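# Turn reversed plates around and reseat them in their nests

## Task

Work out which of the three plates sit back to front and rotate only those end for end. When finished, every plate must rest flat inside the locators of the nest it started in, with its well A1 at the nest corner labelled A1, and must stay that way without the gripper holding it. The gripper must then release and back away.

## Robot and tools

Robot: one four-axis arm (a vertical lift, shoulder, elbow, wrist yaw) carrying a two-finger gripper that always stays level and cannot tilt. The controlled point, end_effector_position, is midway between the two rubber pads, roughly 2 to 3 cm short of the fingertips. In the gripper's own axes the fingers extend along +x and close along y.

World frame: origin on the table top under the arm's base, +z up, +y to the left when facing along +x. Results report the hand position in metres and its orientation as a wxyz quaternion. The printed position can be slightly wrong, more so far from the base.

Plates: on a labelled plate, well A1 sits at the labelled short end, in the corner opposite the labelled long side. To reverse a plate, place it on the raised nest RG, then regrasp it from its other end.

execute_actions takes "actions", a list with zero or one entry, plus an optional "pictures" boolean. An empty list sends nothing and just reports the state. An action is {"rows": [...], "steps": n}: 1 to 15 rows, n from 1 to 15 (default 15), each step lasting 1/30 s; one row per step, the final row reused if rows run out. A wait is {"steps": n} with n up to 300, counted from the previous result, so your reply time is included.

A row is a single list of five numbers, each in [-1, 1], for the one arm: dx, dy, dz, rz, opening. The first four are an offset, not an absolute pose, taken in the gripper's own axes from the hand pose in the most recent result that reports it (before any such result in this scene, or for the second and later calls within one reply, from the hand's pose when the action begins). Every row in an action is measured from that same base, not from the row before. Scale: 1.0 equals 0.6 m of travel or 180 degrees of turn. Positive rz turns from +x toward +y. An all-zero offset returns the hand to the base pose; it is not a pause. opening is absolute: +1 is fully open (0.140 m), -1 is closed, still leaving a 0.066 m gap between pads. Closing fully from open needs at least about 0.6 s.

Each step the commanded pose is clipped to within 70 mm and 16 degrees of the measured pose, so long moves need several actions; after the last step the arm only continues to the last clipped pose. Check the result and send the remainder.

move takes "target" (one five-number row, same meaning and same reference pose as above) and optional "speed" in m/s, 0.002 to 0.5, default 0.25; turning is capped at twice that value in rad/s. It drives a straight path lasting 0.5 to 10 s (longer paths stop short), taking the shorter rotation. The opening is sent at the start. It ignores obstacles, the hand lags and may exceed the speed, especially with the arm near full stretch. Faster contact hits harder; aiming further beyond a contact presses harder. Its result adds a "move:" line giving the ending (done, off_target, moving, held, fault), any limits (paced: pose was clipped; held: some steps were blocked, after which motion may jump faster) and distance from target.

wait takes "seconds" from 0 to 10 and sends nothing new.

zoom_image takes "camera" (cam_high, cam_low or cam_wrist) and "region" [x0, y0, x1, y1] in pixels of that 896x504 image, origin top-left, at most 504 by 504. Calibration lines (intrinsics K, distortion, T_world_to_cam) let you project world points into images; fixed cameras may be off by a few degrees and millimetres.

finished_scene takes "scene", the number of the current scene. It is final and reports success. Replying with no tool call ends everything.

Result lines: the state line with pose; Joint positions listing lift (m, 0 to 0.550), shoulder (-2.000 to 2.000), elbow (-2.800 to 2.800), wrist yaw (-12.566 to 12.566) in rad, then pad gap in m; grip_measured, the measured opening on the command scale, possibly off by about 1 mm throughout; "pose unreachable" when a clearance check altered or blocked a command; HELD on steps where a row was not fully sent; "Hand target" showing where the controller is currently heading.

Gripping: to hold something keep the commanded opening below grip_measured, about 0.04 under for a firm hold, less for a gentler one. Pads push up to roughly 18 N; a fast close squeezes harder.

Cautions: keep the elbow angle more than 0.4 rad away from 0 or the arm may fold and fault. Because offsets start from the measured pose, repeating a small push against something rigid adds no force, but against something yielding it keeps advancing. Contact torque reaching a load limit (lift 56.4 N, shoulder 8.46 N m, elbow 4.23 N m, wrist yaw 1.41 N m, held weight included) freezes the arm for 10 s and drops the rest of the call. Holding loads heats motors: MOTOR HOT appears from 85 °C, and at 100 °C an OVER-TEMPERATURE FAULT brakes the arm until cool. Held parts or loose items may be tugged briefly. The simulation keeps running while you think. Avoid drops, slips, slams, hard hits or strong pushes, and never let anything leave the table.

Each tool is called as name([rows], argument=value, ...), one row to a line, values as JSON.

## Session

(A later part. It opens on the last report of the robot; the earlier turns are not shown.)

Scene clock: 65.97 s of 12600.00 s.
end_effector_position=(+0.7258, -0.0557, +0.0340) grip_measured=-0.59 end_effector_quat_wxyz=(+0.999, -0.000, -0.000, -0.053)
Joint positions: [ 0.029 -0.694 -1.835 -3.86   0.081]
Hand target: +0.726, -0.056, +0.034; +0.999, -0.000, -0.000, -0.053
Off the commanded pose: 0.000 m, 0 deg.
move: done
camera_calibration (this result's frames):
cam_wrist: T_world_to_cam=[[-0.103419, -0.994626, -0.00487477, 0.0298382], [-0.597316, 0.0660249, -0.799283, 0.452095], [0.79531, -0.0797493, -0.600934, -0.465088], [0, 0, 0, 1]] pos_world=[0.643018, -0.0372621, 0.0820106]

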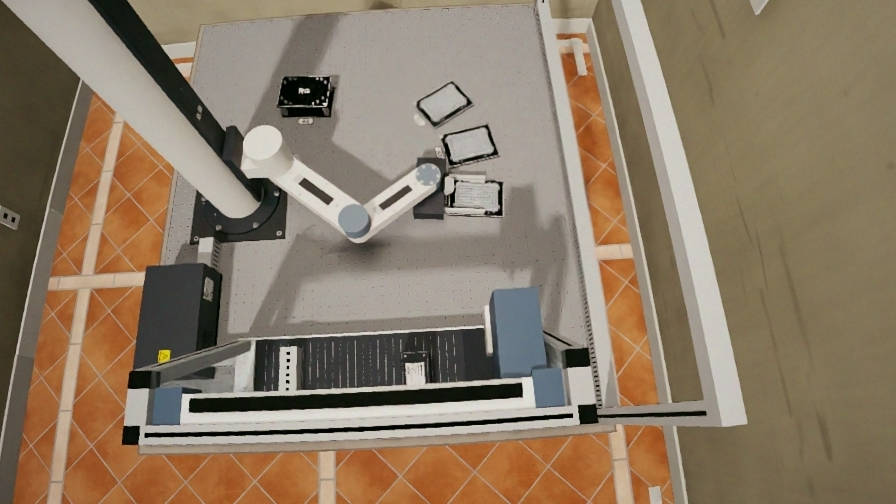

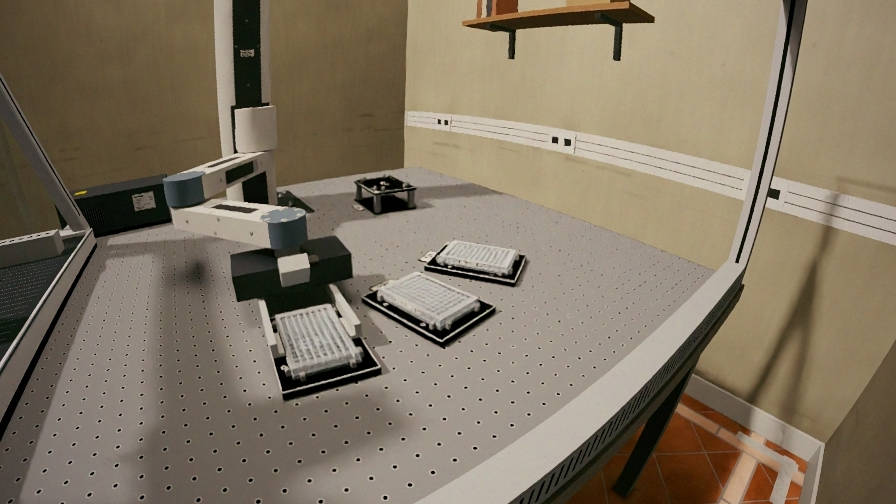

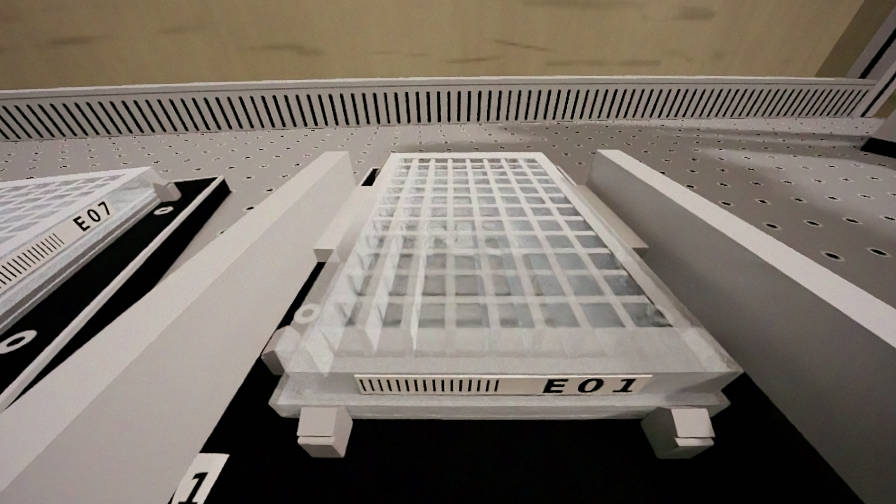

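execute_actions([
  {"rows":[[0,0,0,0,-0.55],[0,0,0,0,-0.45],[0,0,0,0,-0.3],[0,0,0,0,-0.2],[0,0,0,0,-0.2],[0,0,0,0,-0.2],[0,0,0,0,-0.2],[0,0,0.035,0,-0.2]],"steps":15},
], pictures=false)

move(target=[-0.25, 0, 0.1, 0, -0.2], speed=0.4)

Scene clock: 74.63 s of 12600.00 s.
end_effector_position=(+0.7258, -0.0557, +0.0553) grip_measured=-0.20 end_effector_quat_wxyz=(+0.999, -0.000, -0.000, -0.053)
Joint positions: [ 0.05  -0.694 -1.835 -3.86   0.096]
Hand target: +0.726, -0.056, +0.055; +0.999, -0.000, -0.000, -0.053
Off the commanded pose: 0.000 m, 0 deg.
Steps of this call (steps 1 to 90: nothing new was sent; then 5.17 s passed at rest; steps 91 to 105: all 15 steps of this action). Readings (end_effector_position):
91: (+0.7258, -0.0557, +0.0340)
92: (+0.7258, -0.0557, +0.0340)
94: (+0.7258, -0.0557, +0.0340)
98: (+0.7258, -0.0557, +0.0340)
105: the state above

Scene clock: 75.77 s of 12600.00 s.
end_effector_position=(+0.5766, -0.0400, +0.1151) grip_measured=-0.20 end_effector_quat_wxyz=(+0.999, -0.000, -0.000, -0.053)
Joint positions: [ 0.11  -1.009 -1.053 -4.327  0.096]
Hand target: +0.577, -0.040, +0.115; +0.999, -0.000, -0.000, -0.053
Off the commanded pose: 0.000 m, 0 deg.
move: done
camera_calibration (this result's frames):
cam_wrist: T_world_to_cam=[[-0.103114, -0.994658, -0.00487477, 0.0302474], [-0.597336, 0.0658419, -0.799283, 0.426797], [0.795334, -0.0795055, -0.600934, -0.296442], [0, 0, 0, 1]] pos_world=[0.493831, -0.0215842, 0.163138]

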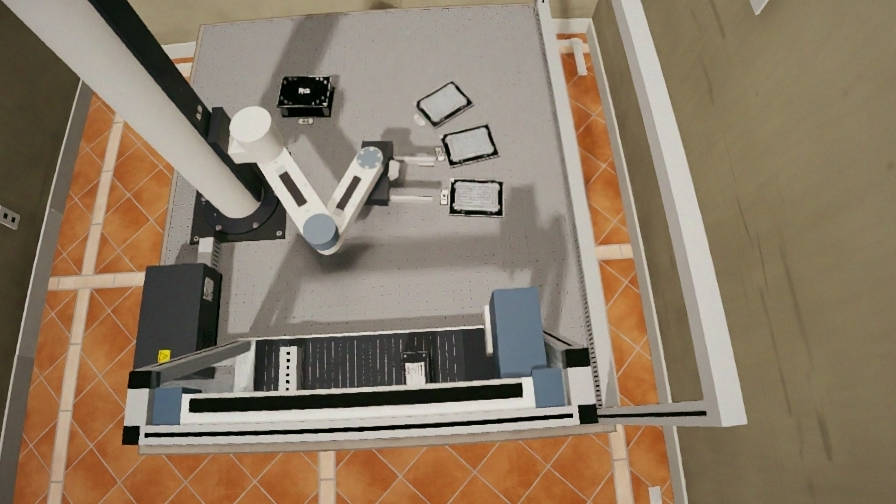

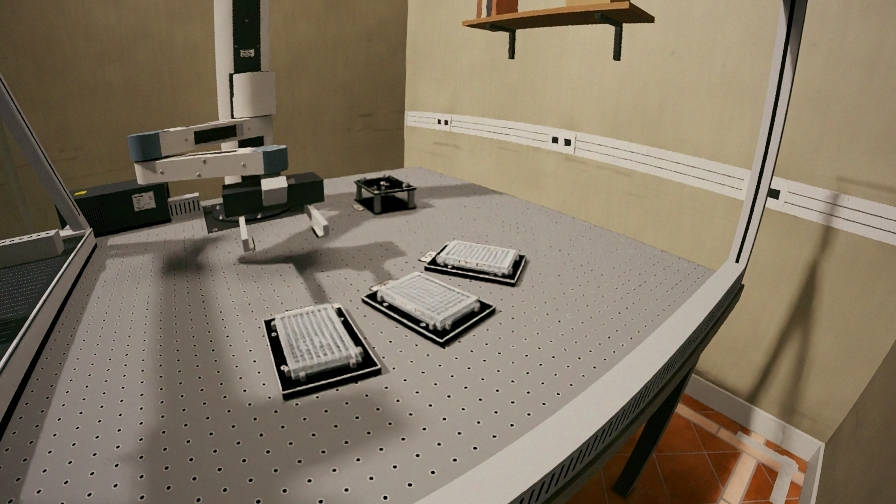

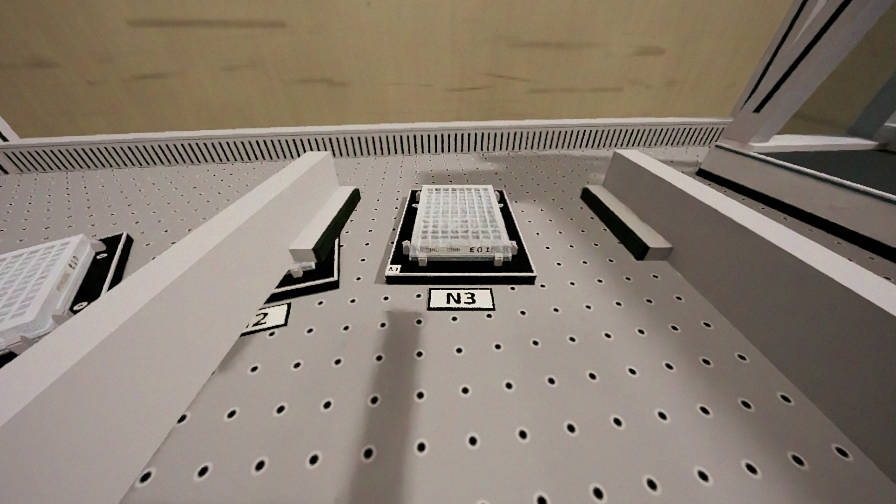

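finished_scene(scene=2)

The scene is finished: the task was done.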